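## Task

Scene 2: move the plate in bay 13 to bay 12, then the plate in bay 21 to bay 11. Every plate not on the list must also end properly seated in the bay it belongs to. Each plate or block counts only if it lies flat between its bay's corner pieces with its cut corner toward the back left.

## Robot and tools

Robot: two Doosan M1013 six-joint arms, left_arm and right_arm, each with a Robotiq 2F-140 parallel gripper and a wrist camera. Root links in the scene frame: left_arm at (-0.034, +0.547, 0) m with quat_wxyz (+0.999, 0, 0, +0.044); right_arm at (-0.023, -0.457, 0) m with quat_wxyz (+1.000, 0, 0, 0).

Scene frame: origin on the table top midway between the arms, +x away from the robot over the table, +z up, left_arm on the +y side. The arm names do not refer to image sides.

Deck: a bay number is row then column (bay 23 = row 2, column 3). Row 1 is nearest the arms, row 4 farthest; column 1 is on the left as seen from the arms (the +y side), column 4 on the right, and column 4 has raised floors. Scene 1 starts with sealed 96-well plates in bays 11, 12, 13, 31, 32, 41, 43, all others empty; scene 2's layout arrives with its task. Ware positions are known only from the cameras. Plates start with the cut corner at the back left and must finish that way, lying flat inside the corner pieces, released, with the gripper moved away.

Tool execute_actions, argument actions: a list holding zero or one item. An empty list just reads the state. A motion item is {"rows": [...], "steps": n}: up to 15 rows, n from 1 to 15 (default 15), each step 1/30 s; rows are used one per step and the last one repeats if rows run out. A wait item is {"steps": n} with n up to 300, counted from the previous result. Optional pictures (boolean) turns camera images on or off; they come by default. A rejected call moves nothing.

Each row is one flat list of 18 numbers covering both arms: left_arm first, then right_arm. Per arm, nine numbers: six absolute joint target angles in radians (waist, shoulder, elbow, forearm roll, wrist pitch, wrist roll, same order as the Joint positions line), then gripper position, force_limit, speed, each in [-1, 1]. Joint ranges: waist, shoulder, forearm roll, wrist pitch, wrist roll -6.283 to 6.283; elbow -2.792 to 2.792. A target more than 0.010 rad outside a range and beyond the joint's current angle is refused; the true stop may differ by 0.010 rad, and a target beyond it is clipped, reported by "joint sent to its limit" (possibly about an earlier action). To keep one gripper unchanged, repeat its previous three numbers; 0 is a real command.

Gripper numbers: position is an absolute opening command, +1 fully open (140 mm), about -0.8 pads touch, -1 closes until blocked. force_limit sets grip force: about 14 N at -1, 60 N at 0, 107 N at +1 (parts up to 40 mm wide). speed sets pad closing rate: about 30, 140, 250 mm/s at -1, 0, +1. To squeeze harder while holding, raise force_limit and switch position between -1 and -0.98.

Motion limits: joint targets move at most 2.09 rad/s (waist, shoulder), 3.14 (elbow), 3.93 (wrist joints), with 0.3 s to accelerate, all joints of an arm arriving together. Targets are kept within 0.456 rad (waist, shoulder), 0.683 (elbow), 0.854 (wrist joints) of measured angles, and scaled back if they would move the gripper over 70 mm from where it is. Between calls, arms keep heading to the last row until motion settles or a step is HELD.

Results: per arm the end_effector_position (m) and end_effector_quat_wxyz plus velocities in the scene frame; the position is the point between closed pads, fingertips reach about 33 mm past it closed and 9 mm open, and closing pushes tips about 24 mm farther out, so leave clearance above surfaces. Reported hand position drifts more at long reach. Joint positions, Joint velocities and joint torques come per arm. object_status: 0 moving, 1 blocked while opening, 2 blocked while closing (a grip), 3 reached target or pads met (thin part may still be held). position_measured is in counts: 3 open, 230 pads touching, not linear. "joint command not followed" means the clearance check altered joint targets; HELD marks steps not sent. MOTOR HOT warns of heating under load.

Tool zoom_image: camera (cam_head_left, cam_head_right, cam_left_wrist, cam_right_wrist; all 896x504) and region [x0, y0, x1, y1] in pixels from the top-left, at most 504x504. Calibration (K, distortion, T_world_to_cam) is supplied per camera and may be a little off.

Tool read_manual: optional section "licences"; returns URDF licence text only.

Tool finished_scene: scene (1 or 2) ends that scene permanently, reports success and gives the next task. Finish scene 1 before scene 2.

Avoid: arms colliding or pressing on each other; joint torque reaching load limits (waist, shoulder 302 N m, elbow 142, wrist joints 40, including held weight) or any external force of 144 N, each of which halts the arm for 10 s; overheating motors; dropping, slamming or shoving plates; knocking anything off the table. Occasional brief tugs on held or loose items can occur, so verify grips and placements visually.

Each tool is called after "Emit:" as name([rows], argument=value, ...), one row to a line, values as JSON.

## Session

Emit:
execute_actions(actions=[])

Scene clock: 0.00 s of 9600.00 s.
left_arm: end_effector_position=(+0.6139, +0.6044, +0.3229) position_measured=3 object_status=3 end_effector_quat_wxyz=(-0.001, +0.999, +0.044, +0.001) end_effector_velocity=(-0.000, -0.000, +0.000) end_effector_angular_velocity=(+0.000, -0.000, +0.000) | right_arm: end_effector_position=(+0.6276, -0.4568, +0.3213) position_measured=3 object_status=3 end_effector_quat_wxyz=(-0.001, +1.000, +0.001, -0.001) end_effector_velocity=(-0.000, +0.000, +0.000) end_effector_angular_velocity=(+0.000, +0.000, +0.000)
Joint positions: left_arm=[-0.054  0.163  1.603  0.002  1.374  1.516] | right_arm=[-0.053  0.165  1.604  0.001  1.374  1.516]
Joint velocities: left_arm=[-0.    -0.    -0.     0.     0.    -0.001] | right_arm=[ 0.    -0.     0.     0.     0.001  0.   ]
Joint torques (N m, as the joint torque sensors report them, + toward a larger angle): no reading

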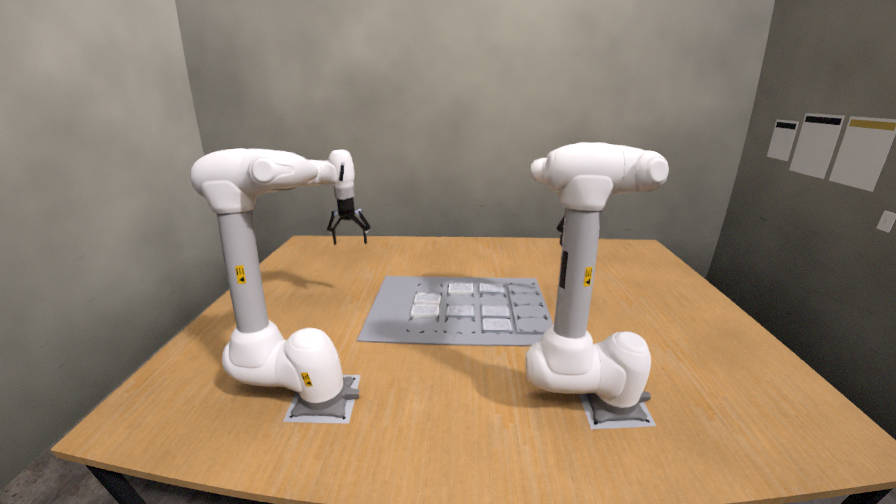

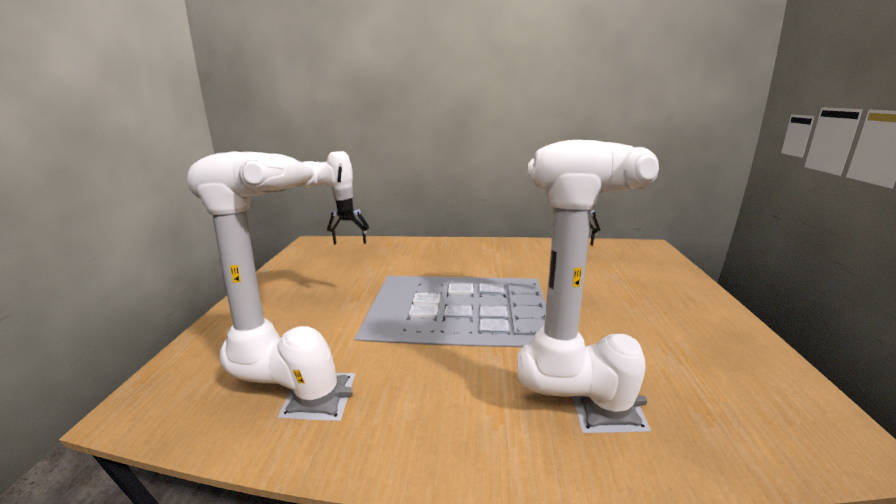

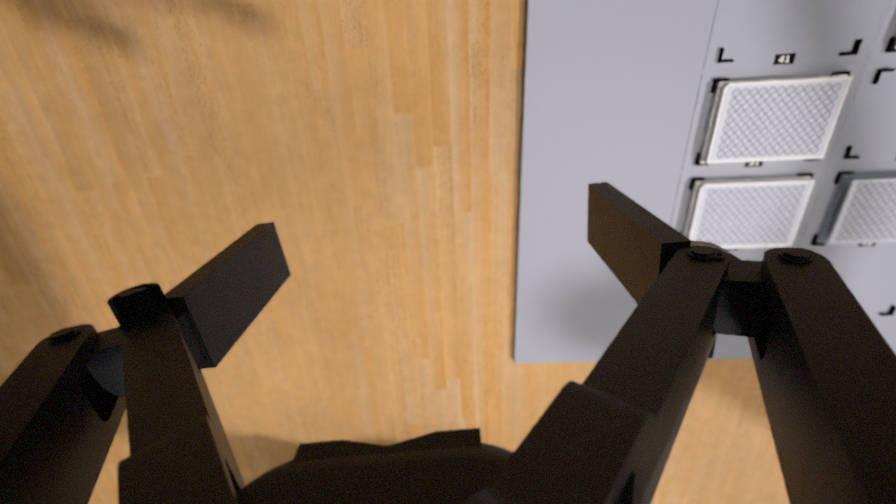

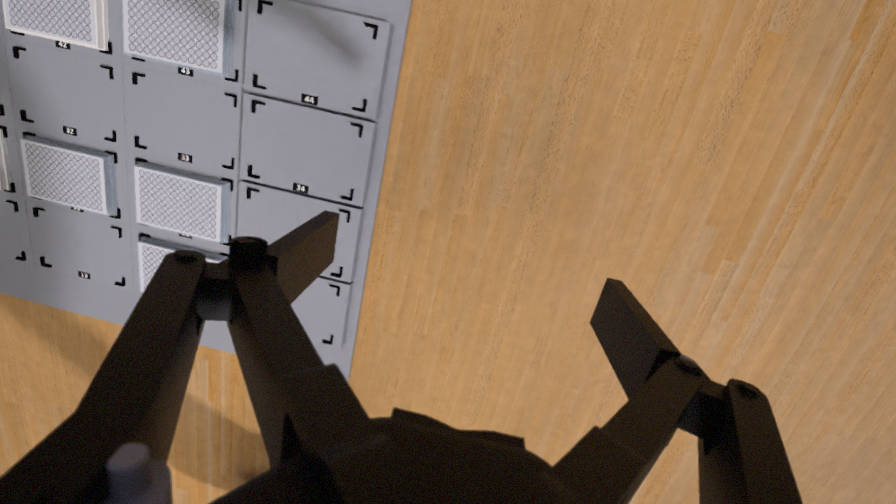

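Emit:
execute_actions([
  {"rows": [[-0.6503,0.2832,1.9308,0,0.9276,0.9985,1,0,0,0.6643,0.2056,2.0348,0,0.9012,2.2201,1,0,0]], "steps": 15},
], pictures=false)

Emit:
execute_actions([
  {"steps": 40},
])

Scene clock: 3.20 s of 9600.00 s.
left_arm: end_effector_position=(+0.6101, +0.4542, +0.2153) position_measured=3 object_status=3 end_effector_quat_wxyz=(-0.000, +0.999, +0.039, +0.000) end_effector_velocity=(-0.069, -0.345, -0.211) end_effector_angular_velocity=(-0.001, +0.002, -0.103) | right_arm: end_effector_position=(+0.5887, -0.3119, +0.2139) position_measured=3 object_status=3 end_effector_quat_wxyz=(-0.000, +0.999, -0.032, -0.000) end_effector_velocity=(-0.139, +0.330, -0.190) end_effector_angular_velocity=(-0.002, -0.001, +0.017)
Joint positions: left_arm=[-0.285  0.214  1.743  0.001  1.184  1.296] | right_arm=[0.178 0.182 1.785 0.001 1.175 1.812]
Joint velocities: left_arm=[-0.541  0.103  0.279 -0.001 -0.38  -0.438] | right_arm=[ 0.558  0.031  0.331 -0.002 -0.363  0.541]
Joint torques (N m, as the joint torque sensors report them, + toward a larger angle): left_arm=[  4.9  -65.36 -40.61   3.69  -0.74  -0.97] | right_arm=[  3.49 -57.93 -38.1    3.87  -0.01  -0.36]
Steps of this call (steps 1 to 81: nothing new was sent; steps 82 to 96: all 15 steps of this action). Readings (joint positions | what the end effector reports):
82: left_arm=[-0.054 0.163 1.603 0.002 1.374 1.516] | right_arm=[-0.053 0.165 1.604 0.001 1.374 1.516] | left_arm position_measured=3 object_status=3 | right_arm position_measured=3 object_status=3
83: left_arm=[-0.058 0.164 1.606 0.002 1.369 1.511] | right_arm=[-0.049 0.165 1.608 0.001 1.369 1.523] | left_arm position_measured=3 object_status=3 | right_arm position_measured=3 object_status=3
85: left_arm=[-0.088 0.172 1.628 0.002 1.340 1.477] | right_arm=[-0.019 0.168 1.637 0.001 1.338 1.570] | left_arm position_measured=3 object_status=3 | right_arm position_measured=3 object_status=3
89: left_arm=[-0.159 0.189 1.675 0.001 1.277 1.403] | right_arm=[0.052 0.174 1.698 0.001 1.271 1.669] | left_arm position_measured=3 object_status=3 | right_arm position_measured=3 object_status=3
96: the state above

Scene clock: 4.53 s of 9600.00 s.
left_arm: end_effector_position=(+0.5094, +0.2455, +0.0800) position_measured=3 object_status=3 end_effector_quat_wxyz=(+0.000, +1.000, +0.005, -0.000) end_effector_velocity=(+0.001, +0.001, -0.000) end_effector_angular_velocity=(-0.000, -0.000, +0.001) | right_arm: end_effector_position=(+0.4006, -0.0819, +0.0800) position_measured=3 object_status=3 end_effector_quat_wxyz=(-0.000, +1.000, +0.007, +0.000) end_effector_velocity=(+0.000, +0.001, -0.000) end_effector_angular_velocity=(+0.002, -0.001, -0.000)
Joint positions: left_arm=[-0.65   0.283  1.931 -0.     0.928  0.999] | right_arm=[ 0.664  0.206  2.035 -0.     0.901  2.22 ]
Joint velocities: left_arm=[ 0.001  0.001 -0.     0.    -0.001  0.   ] | right_arm=[ 0.     0.     0.     0.001 -0.002  0.   ]
Joint torques (N m, as the joint torque sensors report them, + toward a larger angle): left_arm=[  1.73 -68.22 -34.77   3.34  -0.11  -0.36] | right_arm=[  2.98 -52.32 -33.03   3.2   -0.05  -0.26]
Steps of this call (steps 1 to 40: the robot went on to your last target). Readings (joint positions | what the end effector reports):
1: left_arm=[-0.303 0.218 1.752 0.001 1.171 1.281] | right_arm=[0.197 0.183 1.796 0.001 1.163 1.830] | left_arm position_measured=3 object_status=3 | right_arm position_measured=3 object_status=3
2: left_arm=[-0.321 0.221 1.761 0.001 1.158 1.266] | right_arm=[0.216 0.184 1.807 0.001 1.151 1.847] | left_arm position_measured=3 object_status=3 | right_arm position_measured=3 object_status=3
4: left_arm=[-0.358 0.228 1.780 0.001 1.133 1.236] | right_arm=[0.255 0.186 1.827 0.001 1.129 1.881] | left_arm position_measured=3 object_status=3 | right_arm position_measured=3 object_status=3
8: left_arm=[-0.432 0.242 1.818 0.001 1.081 1.176] | right_arm=[0.334 0.190 1.867 0.001 1.085 1.946] | left_arm position_measured=3 object_status=3 | right_arm position_measured=3 object_status=3
40: the state above
camera_calibration (this result's frames):
cam_left_wrist: T_world_to_cam=[[-0.140312, -0.989371, -0.0381807, 0.315619], [-0.914113, 0.11463, 0.388918, 0.401642], [-0.380408, 0.0894714, -0.920481, 0.413788], [0, 0, 0, 1]] pos_world=[0.568839, 0.229201, 0.236728]
cam_right_wrist: T_world_to_cam=[[0.215118, -0.973616, -0.0761257, -0.150563], [-0.918955, -0.228189, 0.32164, 0.343632], [-0.330525, 0.000765561, -0.943797, 0.407802], [0, 0, 0, 1]] pos_world=[0.48296, -0.0684892, 0.262895]

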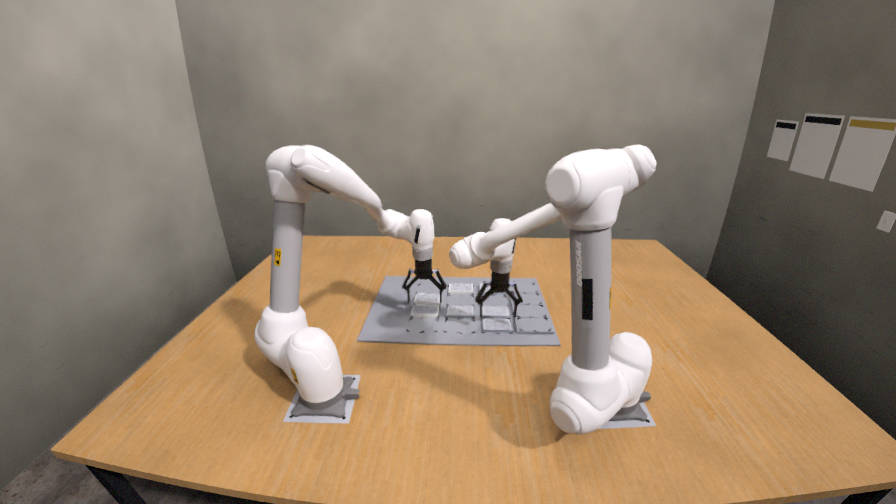

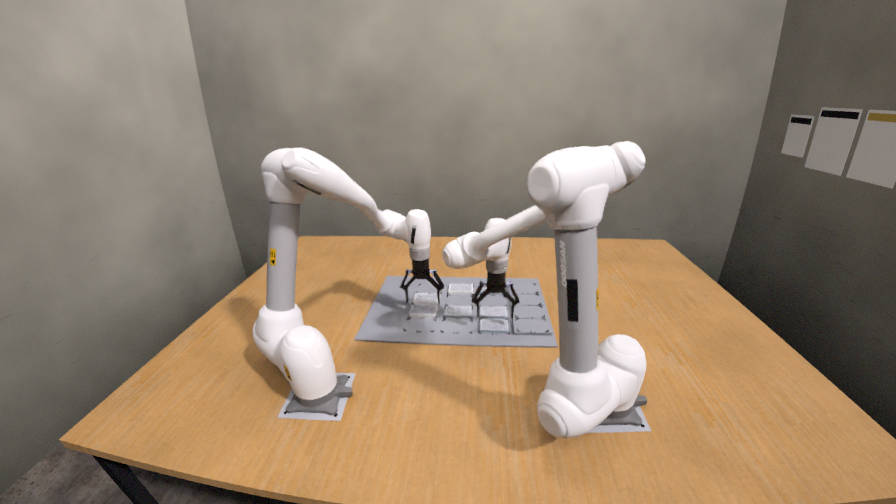

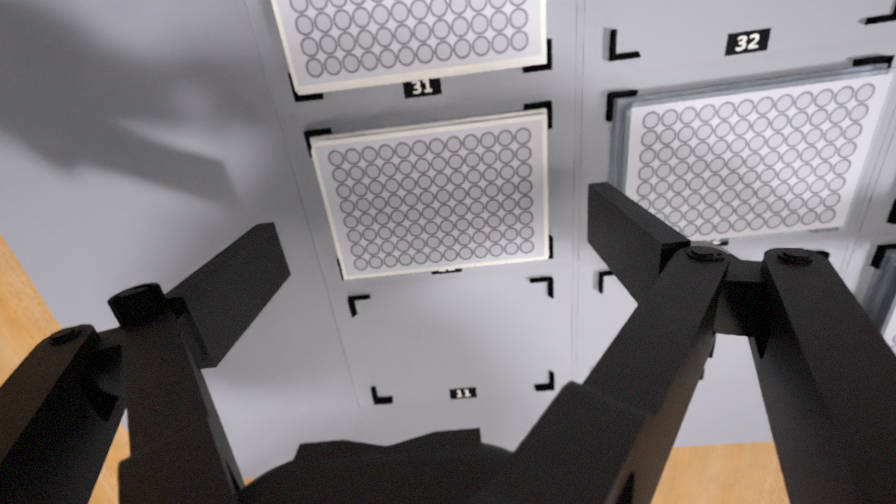

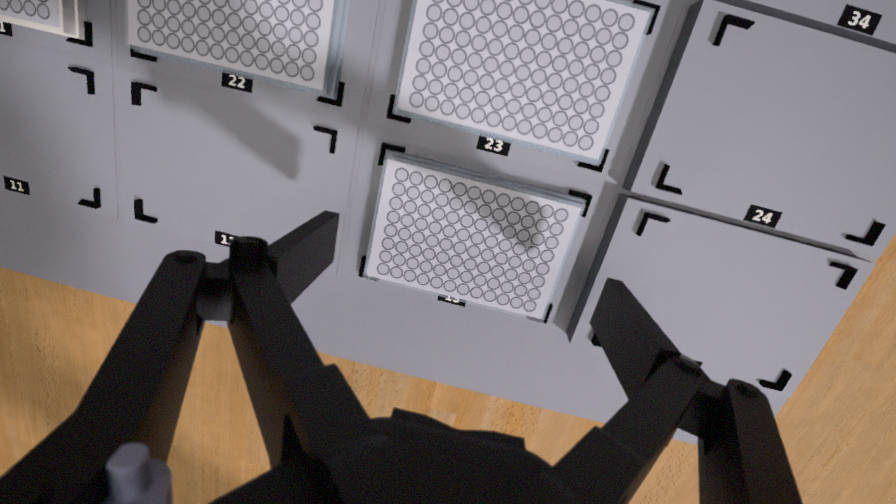

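Emit:
execute_actions([
  {"rows": [[-0.6503,0.3396,1.9679,0,0.8341,0.9985,1,0,0,0.6643,0.2682,2.0744,0,0.7990,2.2201,1,0,0]], "steps": 15},
])

Scene clock: 8.07 s of 9600.00 s.
left_arm: end_effector_position=(+0.5094, +0.2455, +0.0291) position_measured=3 object_status=3 end_effector_quat_wxyz=(+0.000, +1.000, +0.005, +0.000) end_effector_velocity=(-0.000, +0.000, -0.002) end_effector_angular_velocity=(-0.000, +0.000, +0.001) | right_arm: end_effector_position=(+0.4006, -0.0819, +0.0281) position_measured=3 object_status=3 end_effector_quat_wxyz=(-0.000, +1.000, +0.008, +0.000) end_effector_velocity=(-0.000, +0.000, -0.002) end_effector_angular_velocity=(+0.000, +0.001, -0.001)
Joint positions: left_arm=[-0.65   0.339  1.968  0.     0.834  0.999] | right_arm=[ 0.664  0.268  2.074 -0.     0.799  2.22 ]
Joint velocities: left_arm=[ 0.     0.002  0.001 -0.    -0.003 -0.   ] | right_arm=[ 0.     0.002  0.001  0.001 -0.003  0.   ]
Joint torques (N m, as the joint torque sensors report them, + toward a larger angle): left_arm=[  0.44 -69.6  -32.19   3.08  -0.23  -0.62] | right_arm=[  2.59 -56.56 -29.91   2.94  -0.37  -0.36]
Steps of this call (steps 1 to 15: the robot went on to your last target; steps 16 to 90: nothing new was sent; then 0.03 s passed at rest; steps 91 to 105: all 15 steps of this action). Readings (joint positions | what the end effector reports):
91: left_arm=[-0.650 0.283 1.931 0.000 0.927 0.998] | right_arm=[0.664 0.206 2.035 -0.000 0.901 2.220] | left_arm position_measured=3 object_status=3 | right_arm position_measured=3 object_status=3
92: left_arm=[-0.650 0.287 1.934 0.000 0.920 0.999] | right_arm=[0.664 0.210 2.037 -0.000 0.893 2.220] | left_arm position_measured=3 object_status=3 | right_arm position_measured=3 object_status=3
94: left_arm=[-0.650 0.313 1.951 0.000 0.878 0.998] | right_arm=[0.664 0.237 2.055 -0.000 0.850 2.220] | left_arm position_measured=3 object_status=3 | right_arm position_measured=3 object_status=3
98: left_arm=[-0.650 0.337 1.966 0.000 0.839 0.998] | right_arm=[0.664 0.265 2.072 -0.000 0.804 2.220] | left_arm position_measured=3 object_status=3 | right_arm position_measured=3 object_status=3
105: the state above
camera_calibration (this result's frames):
cam_left_wrist: T_world_to_cam=[[-0.140366, -0.989363, -0.0381936, 0.313674], [-0.914124, 0.114679, 0.388878, 0.421454], [-0.380361, 0.0894989, -0.920497, 0.366949], [0, 0, 0, 1]] pos_world=[0.568864, 0.229164, 0.185862]
cam_right_wrist: T_world_to_cam=[[0.215251, -0.973587, -0.0761269, -0.154488], [-0.918946, -0.228315, 0.321575, 0.36033], [-0.330462, 0.000737402, -0.943819, 0.358833], [0, 0, 0, 1]] pos_world=[0.482958, -0.068403, 0.21104]

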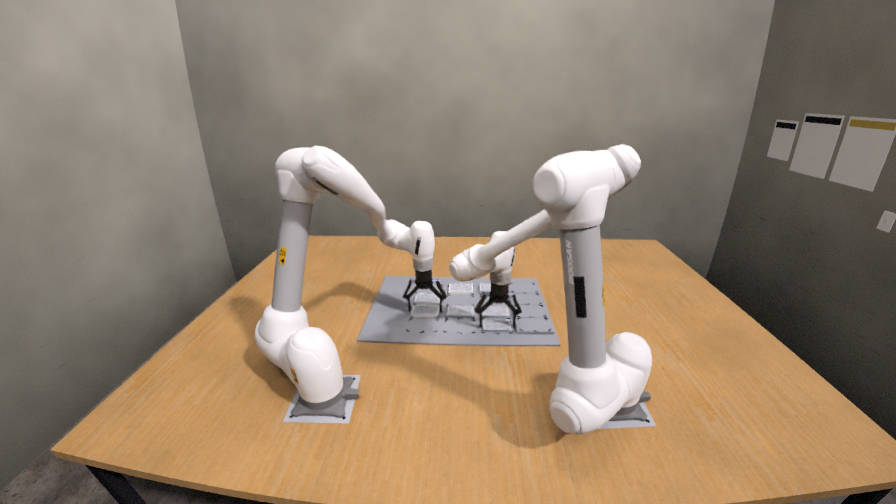

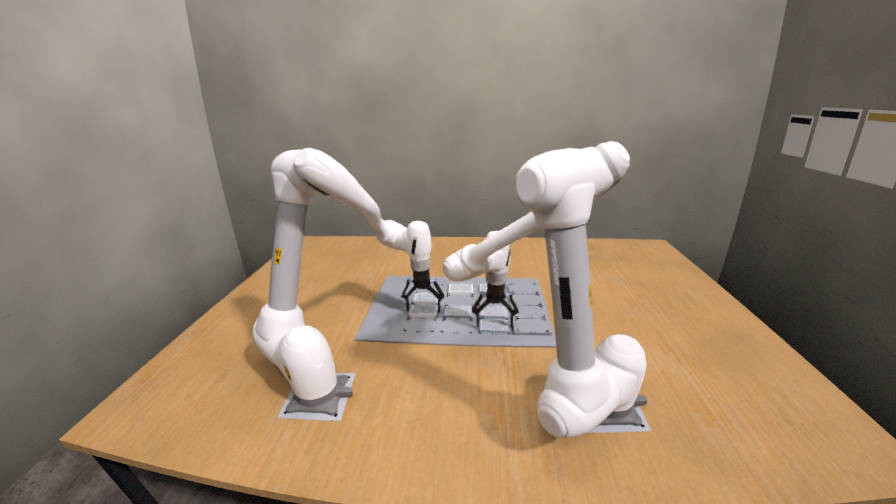

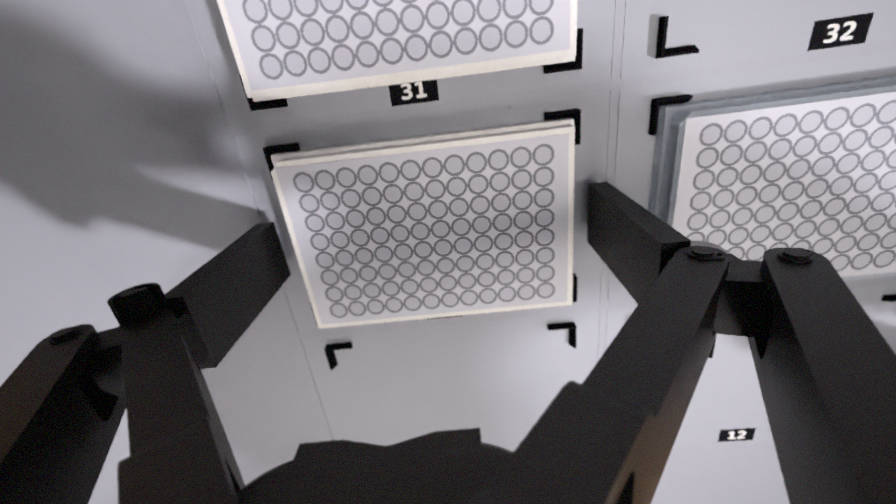

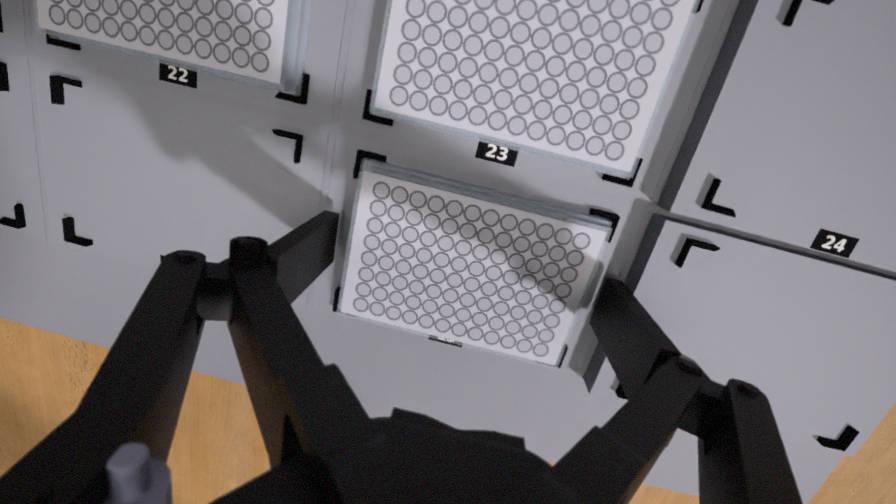

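Emit:
execute_actions([
  {"rows": [[-0.6503,0.3396,1.9679,0,0.8341,0.9985,-1,0,-0.7,0.6643,0.2682,2.0744,0,0.7990,2.2201,-1,0,-0.7]], "steps": 15},
], pictures=false)

Emit:
execute_actions([
  {"steps": 6},
], pictures=false)

Scene clock: 10.73 s of 9600.00 s.
left_arm: end_effector_position=(+0.5094, +0.2455, +0.0292) position_measured=35 object_status=0 end_effector_quat_wxyz=(+0.000, +1.000, +0.005, +0.000) end_effector_velocity=(-0.000, +0.000, +0.000) end_effector_angular_velocity=(+0.000, +0.001, +0.000) | right_arm: end_effector_position=(+0.4007, -0.0818, +0.0281) position_measured=35 object_status=0 end_effector_quat_wxyz=(-0.000, +1.000, +0.007, +0.000) end_effector_velocity=(-0.000, -0.000, -0.001) end_effector_angular_velocity=(-0.000, +0.001, -0.001)
Joint positions: left_arm=[-0.65   0.339  1.968 -0.     0.834  0.998] | right_arm=[0.664 0.268 2.074 0.    0.799 2.22 ]
Joint velocities: left_arm=[ 0.    -0.    -0.    -0.     0.001  0.   ] | right_arm=[-0.001  0.001  0.     0.001 -0.     0.   ]
Joint torques (N m, as the joint torque sensors report them, + toward a larger angle): left_arm=[  0.33 -36.64 -16.7    2.89  -4.36  -0.69] | right_arm=[ -1.2  -23.28 -11.99   1.67  -2.9   -0.22]
Steps of this call (steps 1 to 15: the robot went on to your last target; steps 16 to 65: nothing new was sent; steps 66 to 80: all 15 steps of this action). Readings (joint positions | what the end effector reports):
66: left_arm=[-0.650 0.340 1.968 -0.000 0.834 0.998] | right_arm=[0.664 0.268 2.074 0.000 0.799 2.220] | left_arm position_measured=3 object_status=0 | right_arm position_measured=3 object_status=0
67: left_arm=[-0.650 0.340 1.968 -0.000 0.834 0.998] | right_arm=[0.664 0.268 2.074 0.000 0.799 2.220] | left_arm position_measured=5 object_status=0 | right_arm position_measured=5 object_status=0
69: left_arm=[-0.650 0.340 1.968 -0.000 0.834 0.998] | right_arm=[0.664 0.268 2.074 0.000 0.799 2.220] | left_arm position_measured=12 object_status=0 | right_arm position_measured=12 object_status=0
73: left_arm=[-0.650 0.340 1.968 -0.000 0.834 0.998] | right_arm=[0.664 0.268 2.074 0.000 0.799 2.220] | left_arm position_measured=25 object_status=0 | right_arm position_measured=25 object_status=0
80: the state above

Scene clock: 10.93 s of 9600.00 s.
left_arm: end_effector_position=(+0.5094, +0.2455, +0.0291) position_measured=35 object_status=2 end_effector_quat_wxyz=(+0.000, +1.000, +0.005, +0.000) end_effector_velocity=(+0.000, +0.001, -0.000) end_effector_angular_velocity=(-0.000, +0.000, +0.001) | right_arm: end_effector_position=(+0.4007, -0.0818, +0.0281) position_measured=35 object_status=2 end_effector_quat_wxyz=(-0.000, +1.000, +0.007, +0.000) end_effector_velocity=(+0.000, -0.000, -0.001) end_effector_angular_velocity=(-0.001, +0.001, -0.001)
Joint positions: left_arm=[-0.65   0.339  1.968 -0.     0.834  0.998] | right_arm=[0.664 0.268 2.074 0.    0.799 2.22 ]
Joint velocities: left_arm=[ 0.001  0.    -0.    -0.    -0.     0.   ] | right_arm=[-0.     0.002 -0.     0.    -0.     0.   ]
Joint torques (N m, as the joint torque sensors report them, + toward a larger angle): left_arm=[ -0.32 -38.08 -17.41   2.83  -4.15  -0.72] | right_arm=[ -0.75 -23.02 -11.83   1.46  -2.74  -0.37]
Steps of this call (steps 1 to 6: the robot went on to your last target). Readings (joint positions | what the end effector reports):
1: left_arm=[-0.650 0.339 1.968 -0.000 0.834 0.998] | right_arm=[0.664 0.268 2.074 0.000 0.799 2.220] | left_arm position_measured=35 object_status=0 | right_arm position_measured=35 object_status=0
2: left_arm=[-0.650 0.339 1.968 -0.000 0.834 0.998] | right_arm=[0.664 0.268 2.074 0.000 0.799 2.220] | left_arm position_measured=35 object_status=2 | right_arm position_measured=35 object_status=2
4: left_arm=[-0.650 0.339 1.968 -0.000 0.834 0.998] | right_arm=[0.664 0.268 2.074 0.000 0.799 2.220] | left_arm position_measured=35 object_status=2 | right_arm position_measured=35 object_status=2
6: the state above

Emit:
execute_actions([
  {"rows": [[-0.6503,0.2832,1.9308,0,0.9276,0.9985,-1,0,-0.7,0.6643,0.2056,2.0348,0,0.9012,2.2201,-1,0,-0.7]], "steps": 15},
])

Emit:
zoom_image(camera="cam_right_wrist", region=[340, 120, 640, 230])

Emit:
zoom_image(camera="cam_left_wrist", region=[280, 70, 600, 170])

Emit:
execute_actions([
  {"rows": [[-0.3,0.2832,1.9308,0,0.9276,1.3488,-1,0,-0.7,0.8548,0.3714,1.8038,0,0.9664,2.4106,-1,0,-0.7]], "steps": 15},
], pictures=false)

Emit:
execute_actions([
  {"steps": 15},
])

Emit:
zoom_image(camera="cam_right_wrist", region=[340, 120, 640, 230])

Scene clock: 15.10 s of 9600.00 s.
left_arm: end_effector_position=(+0.5094, +0.2455, +0.0798) position_measured=38 object_status=2 end_effector_quat_wxyz=(-0.000, +1.000, +0.005, -0.000) end_effector_velocity=(-0.000, +0.000, +0.003) end_effector_angular_velocity=(-0.001, -0.001, +0.000) | right_arm: end_effector_position=(+0.4006, -0.0820, +0.0797) position_measured=39 object_status=2 end_effector_quat_wxyz=(+0.000, +1.000, +0.007, -0.000) end_effector_velocity=(+0.000, +0.000, +0.003) end_effector_angular_velocity=(+0.001, -0.001, -0.000)
Joint positions: left_arm=[-0.65   0.283  1.931  0.     0.927  0.998] | right_arm=[ 0.664  0.206  2.035 -0.     0.901  2.22 ]
Joint velocities: left_arm=[ 0.    -0.003 -0.001 -0.     0.004  0.   ] | right_arm=[ 0.    -0.003 -0.002  0.     0.003 -0.   ]
Joint torques (N m, as the joint torque sensors report them, + toward a larger angle): left_arm=[ -0.2  -68.46 -35.72   3.07  -0.48  -0.53] | right_arm=[  2.79 -53.81 -32.93   3.23   0.    -0.28]
Steps of this call (steps 1 to 15: the robot went on to your last target; steps 16 to 90: nothing new was sent; then 0.67 s passed at rest; steps 91 to 105: all 15 steps of this action). Readings (joint positions | what the end effector reports):
91: left_arm=[-0.650 0.339 1.968 -0.000 0.834 0.998] | right_arm=[0.664 0.268 2.074 -0.000 0.799 2.220] | left_arm position_measured=35 object_status=2 | right_arm position_measured=35 object_status=2
92: left_arm=[-0.650 0.336 1.966 -0.000 0.841 0.998] | right_arm=[0.664 0.264 2.072 -0.000 0.806 2.220] | left_arm position_measured=35 object_status=2 | right_arm position_measured=35 object_status=2
94: left_arm=[-0.650 0.311 1.948 -0.000 0.884 0.998] | right_arm=[0.664 0.238 2.055 -0.000 0.851 2.220] | left_arm position_measured=38 object_status=0 | right_arm position_measured=39 object_status=0
98: left_arm=[-0.650 0.286 1.933 0.000 0.923 0.998] | right_arm=[0.664 0.209 2.037 -0.000 0.896 2.220] | left_arm position_measured=38 object_status=2 | right_arm position_measured=39 object_status=2
105: the state above
camera_calibration (this result's frames):
cam_left_wrist: T_world_to_cam=[[-0.140331, -0.989365, -0.0382732, 0.315646], [-0.914068, 0.114601, 0.389034, 0.401696], [-0.38051, 0.0895777, -0.920428, 0.413603], [0, 0, 0, 1]] pos_world=[0.568852, 0.229205, 0.236499]
cam_right_wrist: T_world_to_cam=[[0.215066, -0.973638, -0.0759978, -0.150616], [-0.918888, -0.228098, 0.321894, 0.34363], [-0.330743, 0.00060515, -0.943721, 0.407586], [0, 0, 0, 1]] pos_world=[0.482956, -0.068511, 0.262588]

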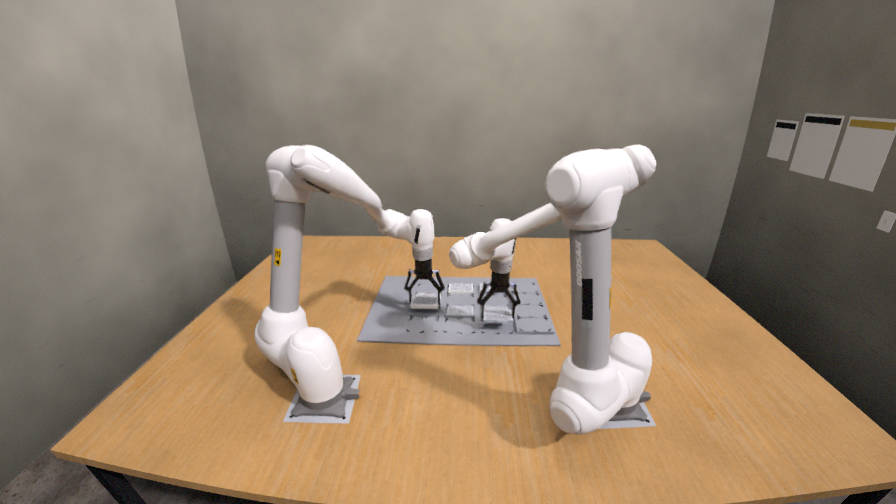

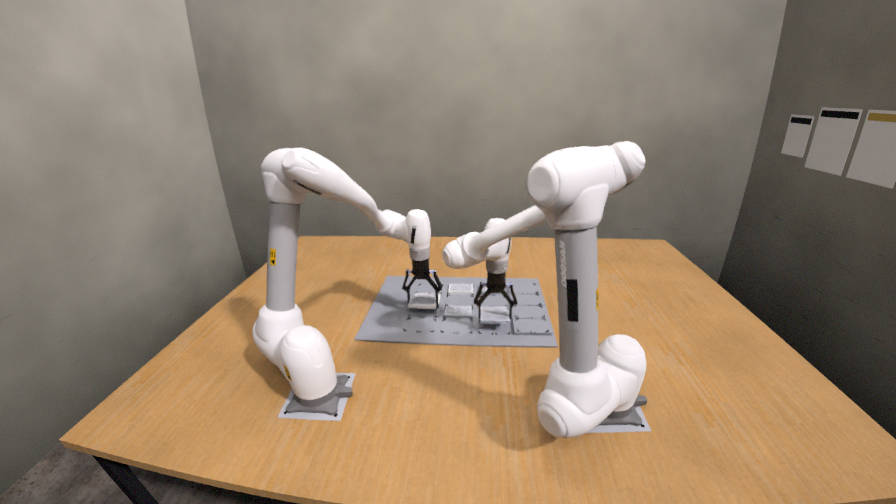

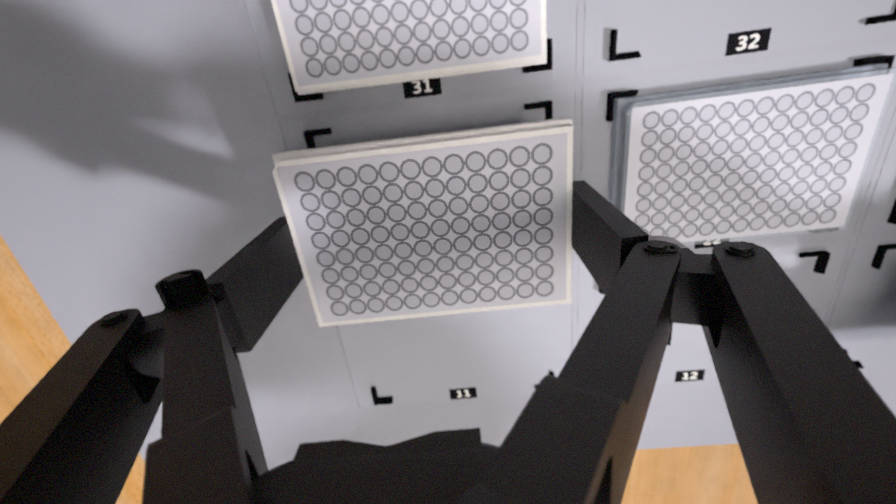

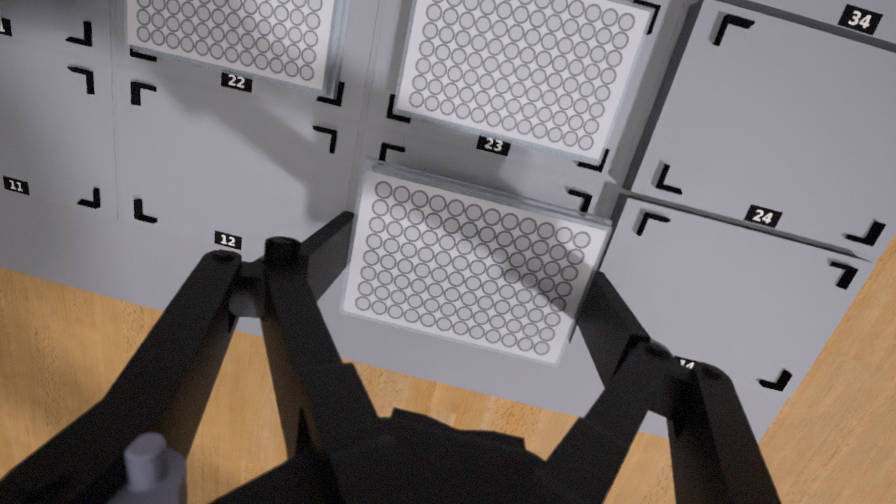

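Region (340, 120, 640, 230) of cam_right_wrist's 896x504 image, scaled by 1.680, with more detail than that image has; it fills the top 185 rows of this view, and the rest is white.

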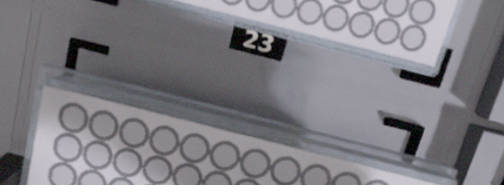

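Region (280, 70, 600, 170) of cam_left_wrist's 896x504 image, scaled by 1.575, with more detail than that image has; it fills the top 158 rows of this view, and the rest is white.

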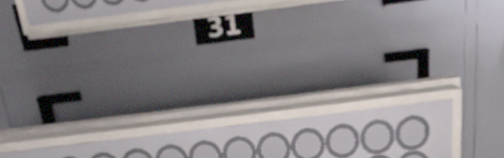

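Scene clock: 15.60 s of 9600.00 s.
left_arm: end_effector_position=(+0.5713, +0.4062, +0.0800) position_measured=38 object_status=2 end_effector_quat_wxyz=(-0.000, +1.000, +0.005, -0.000) end_effector_velocity=(+0.088, +0.379, -0.000) end_effector_angular_velocity=(-0.000, -0.000, +0.003) | right_arm: end_effector_position=(+0.4013, +0.0780, +0.0801) position_measured=39 object_status=2 end_effector_quat_wxyz=(+0.000, +1.000, +0.008, -0.000) end_effector_velocity=(-0.011, +0.065, -0.003) end_effector_angular_velocity=(-0.002, +0.003, -0.001)
Joint positions: left_arm=[-0.372  0.283  1.931  0.     0.928  1.276] | right_arm=[0.85  0.367 1.81  0.    0.965 2.406]
Joint velocities: left_arm=[ 0.626  0.    -0.     0.    -0.     0.623] | right_arm=[ 0.074  0.064 -0.089  0.001  0.028  0.075]
Joint torques (N m, as the joint torque sensors report them, + toward a larger angle): left_arm=[ -0.39 -68.65 -34.43   3.48  -0.34   0.03] | right_arm=[ -6.27 -76.82 -31.62   2.81  -0.01  -0.21]
Steps of this call (steps 1 to 15: all 15 steps of this action). Readings (joint positions | what the end effector reports):
1: left_arm=[-0.650 0.283 1.931 0.000 0.927 0.998] | right_arm=[0.664 0.206 2.035 -0.000 0.901 2.220] | left_arm position_measured=38 object_status=2 | right_arm position_measured=39 object_status=2
2: left_arm=[-0.646 0.283 1.931 0.000 0.927 1.002] | right_arm=[0.669 0.210 2.029 -0.000 0.903 2.225] | left_arm position_measured=38 object_status=2 | right_arm position_measured=39 object_status=2
4: left_arm=[-0.614 0.283 1.931 0.000 0.927 1.034] | right_arm=[0.699 0.236 1.992 0.000 0.913 2.255] | left_arm position_measured=38 object_status=2 | right_arm position_measured=39 object_status=2
8: left_arm=[-0.523 0.283 1.931 0.000 0.928 1.126] | right_arm=[0.768 0.296 1.909 0.000 0.937 2.324] | left_arm position_measured=38 object_status=2 | right_arm position_measured=39 object_status=2
15: the state above

Scene clock: 16.10 s of 9600.00 s.
left_arm: end_effector_position=(+0.5798, +0.4503, +0.0800) position_measured=38 object_status=2 end_effector_quat_wxyz=(-0.000, +1.000, +0.005, +0.000) end_effector_velocity=(+0.000, +0.001, +0.000) end_effector_angular_velocity=(-0.000, -0.001, +0.001) | right_arm: end_effector_position=(+0.4007, +0.0821, +0.0801) position_measured=39 object_status=2 end_effector_quat_wxyz=(-0.000, +1.000, +0.007, -0.000) end_effector_velocity=(+0.000, +0.000, -0.001) end_effector_angular_velocity=(-0.000, -0.001, +0.001)
Joint positions: left_arm=[-0.3    0.283  1.931  0.     0.928  1.349] | right_arm=[0.855 0.371 1.804 0.    0.966 2.411]
Joint velocities: left_arm=[ 0.002 -0.     0.    -0.    -0.     0.001] | right_arm=[ 0.001  0.001 -0.    -0.001 -0.002  0.   ]
Joint torques (N m, as the joint torque sensors report them, + toward a larger angle): left_arm=[ -1.23 -70.27 -33.48   3.14  -0.23  -0.53] | right_arm=[  3.67 -70.85 -34.6    3.43   0.03  -0.3 ]
Steps of this call (steps 1 to 15: the robot went on to your last target). Readings (joint positions | what the end effector reports):
1: left_arm=[-0.352 0.283 1.931 0.000 0.928 1.297] | right_arm=[0.852 0.369 1.807 0.000 0.965 2.408] | left_arm position_measured=38 object_status=2 | right_arm position_measured=39 object_status=2
2: left_arm=[-0.334 0.283 1.931 0.000 0.928 1.314] | right_arm=[0.853 0.370 1.806 0.000 0.966 2.409] | left_arm position_measured=38 object_status=2 | right_arm position_measured=39 object_status=2
4: left_arm=[-0.311 0.283 1.931 0.000 0.928 1.337] | right_arm=[0.854 0.371 1.805 0.000 0.966 2.410] | left_arm position_measured=38 object_status=2 | right_arm position_measured=39 object_status=2
8: left_arm=[-0.301 0.283 1.931 0.000 0.928 1.347] | right_arm=[0.855 0.371 1.804 0.000 0.966 2.410] | left_arm position_measured=38 object_status=2 | right_arm position_measured=39 object_status=2
15: the state above
camera_calibration (this result's frames):
cam_left_wrist: T_world_to_cam=[[-0.140358, -0.989363, -0.0382092, 0.528125], [-0.914125, 0.114665, 0.38888, 0.442582], [-0.380363, 0.0895103, -0.920496, 0.422256], [0, 0, 0, 1]] pos_world=[0.639312, 0.433963, 0.236753]
cam_right_wrist: T_world_to_cam=[[0.215109, -0.973616, -0.0761518, 0.00911709], [-0.918951, -0.22819, 0.32165, 0.381101], [-0.33054, 0.000789862, -0.943791, 0.407788], [0, 0, 0, 1]] pos_world=[0.483043, 0.0955179, 0.26298]

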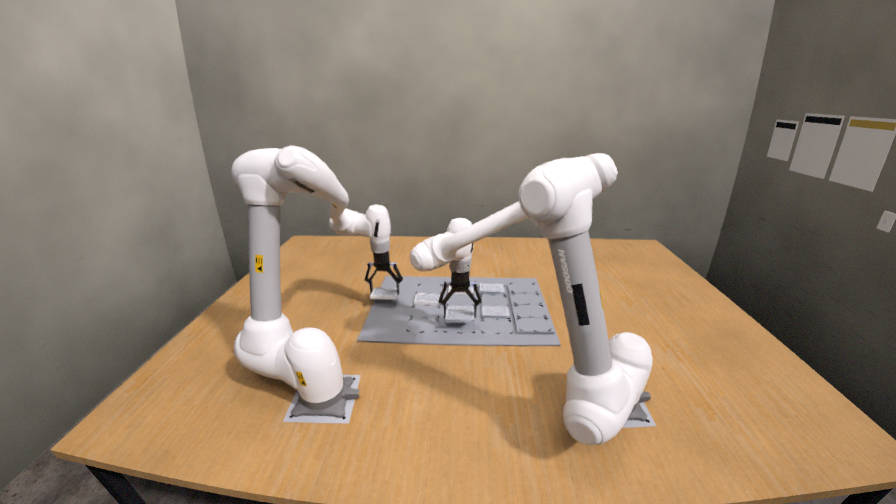

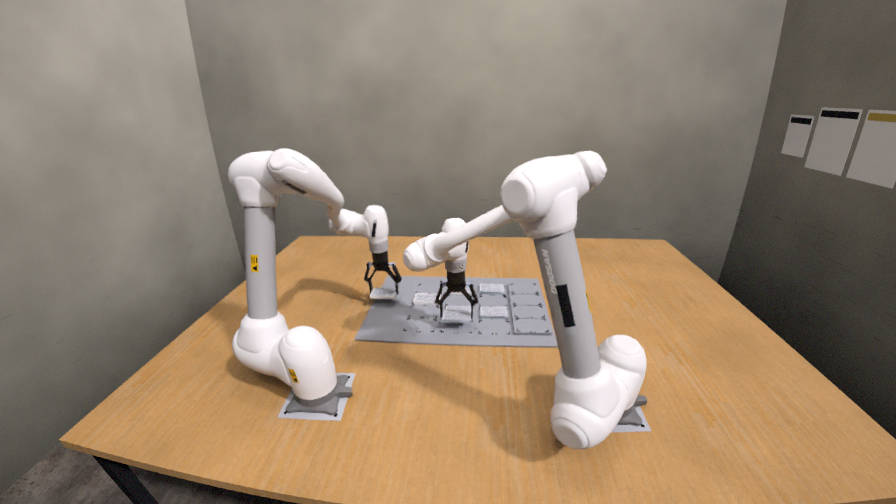

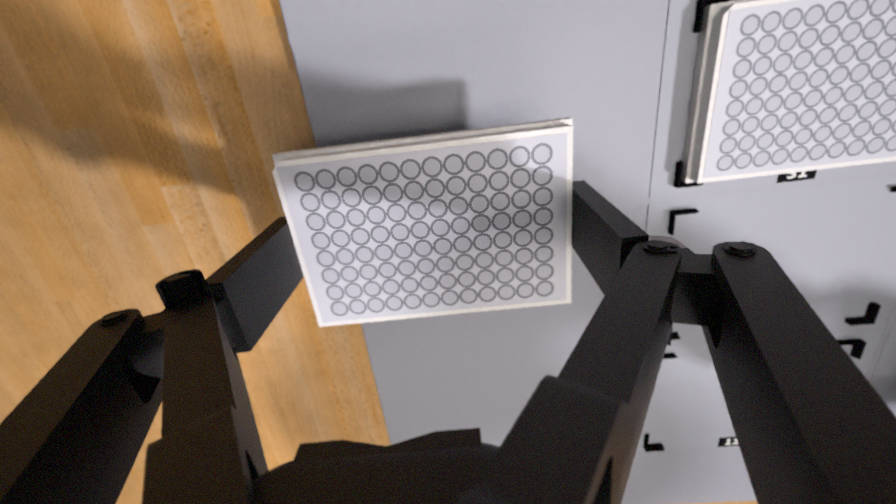

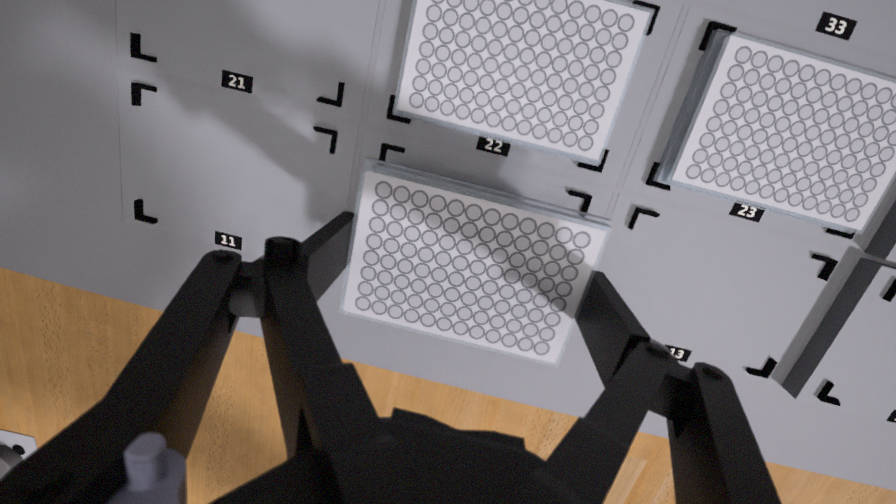

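Region (340, 120, 640, 230) of cam_right_wrist's 896x504 image, scaled by 1.680, with more detail than that image has; it fills the top 185 rows of this view, and the rest is white.

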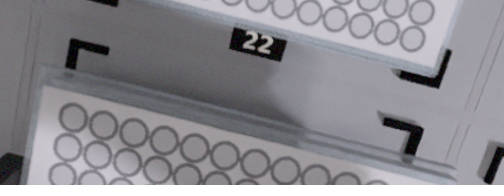

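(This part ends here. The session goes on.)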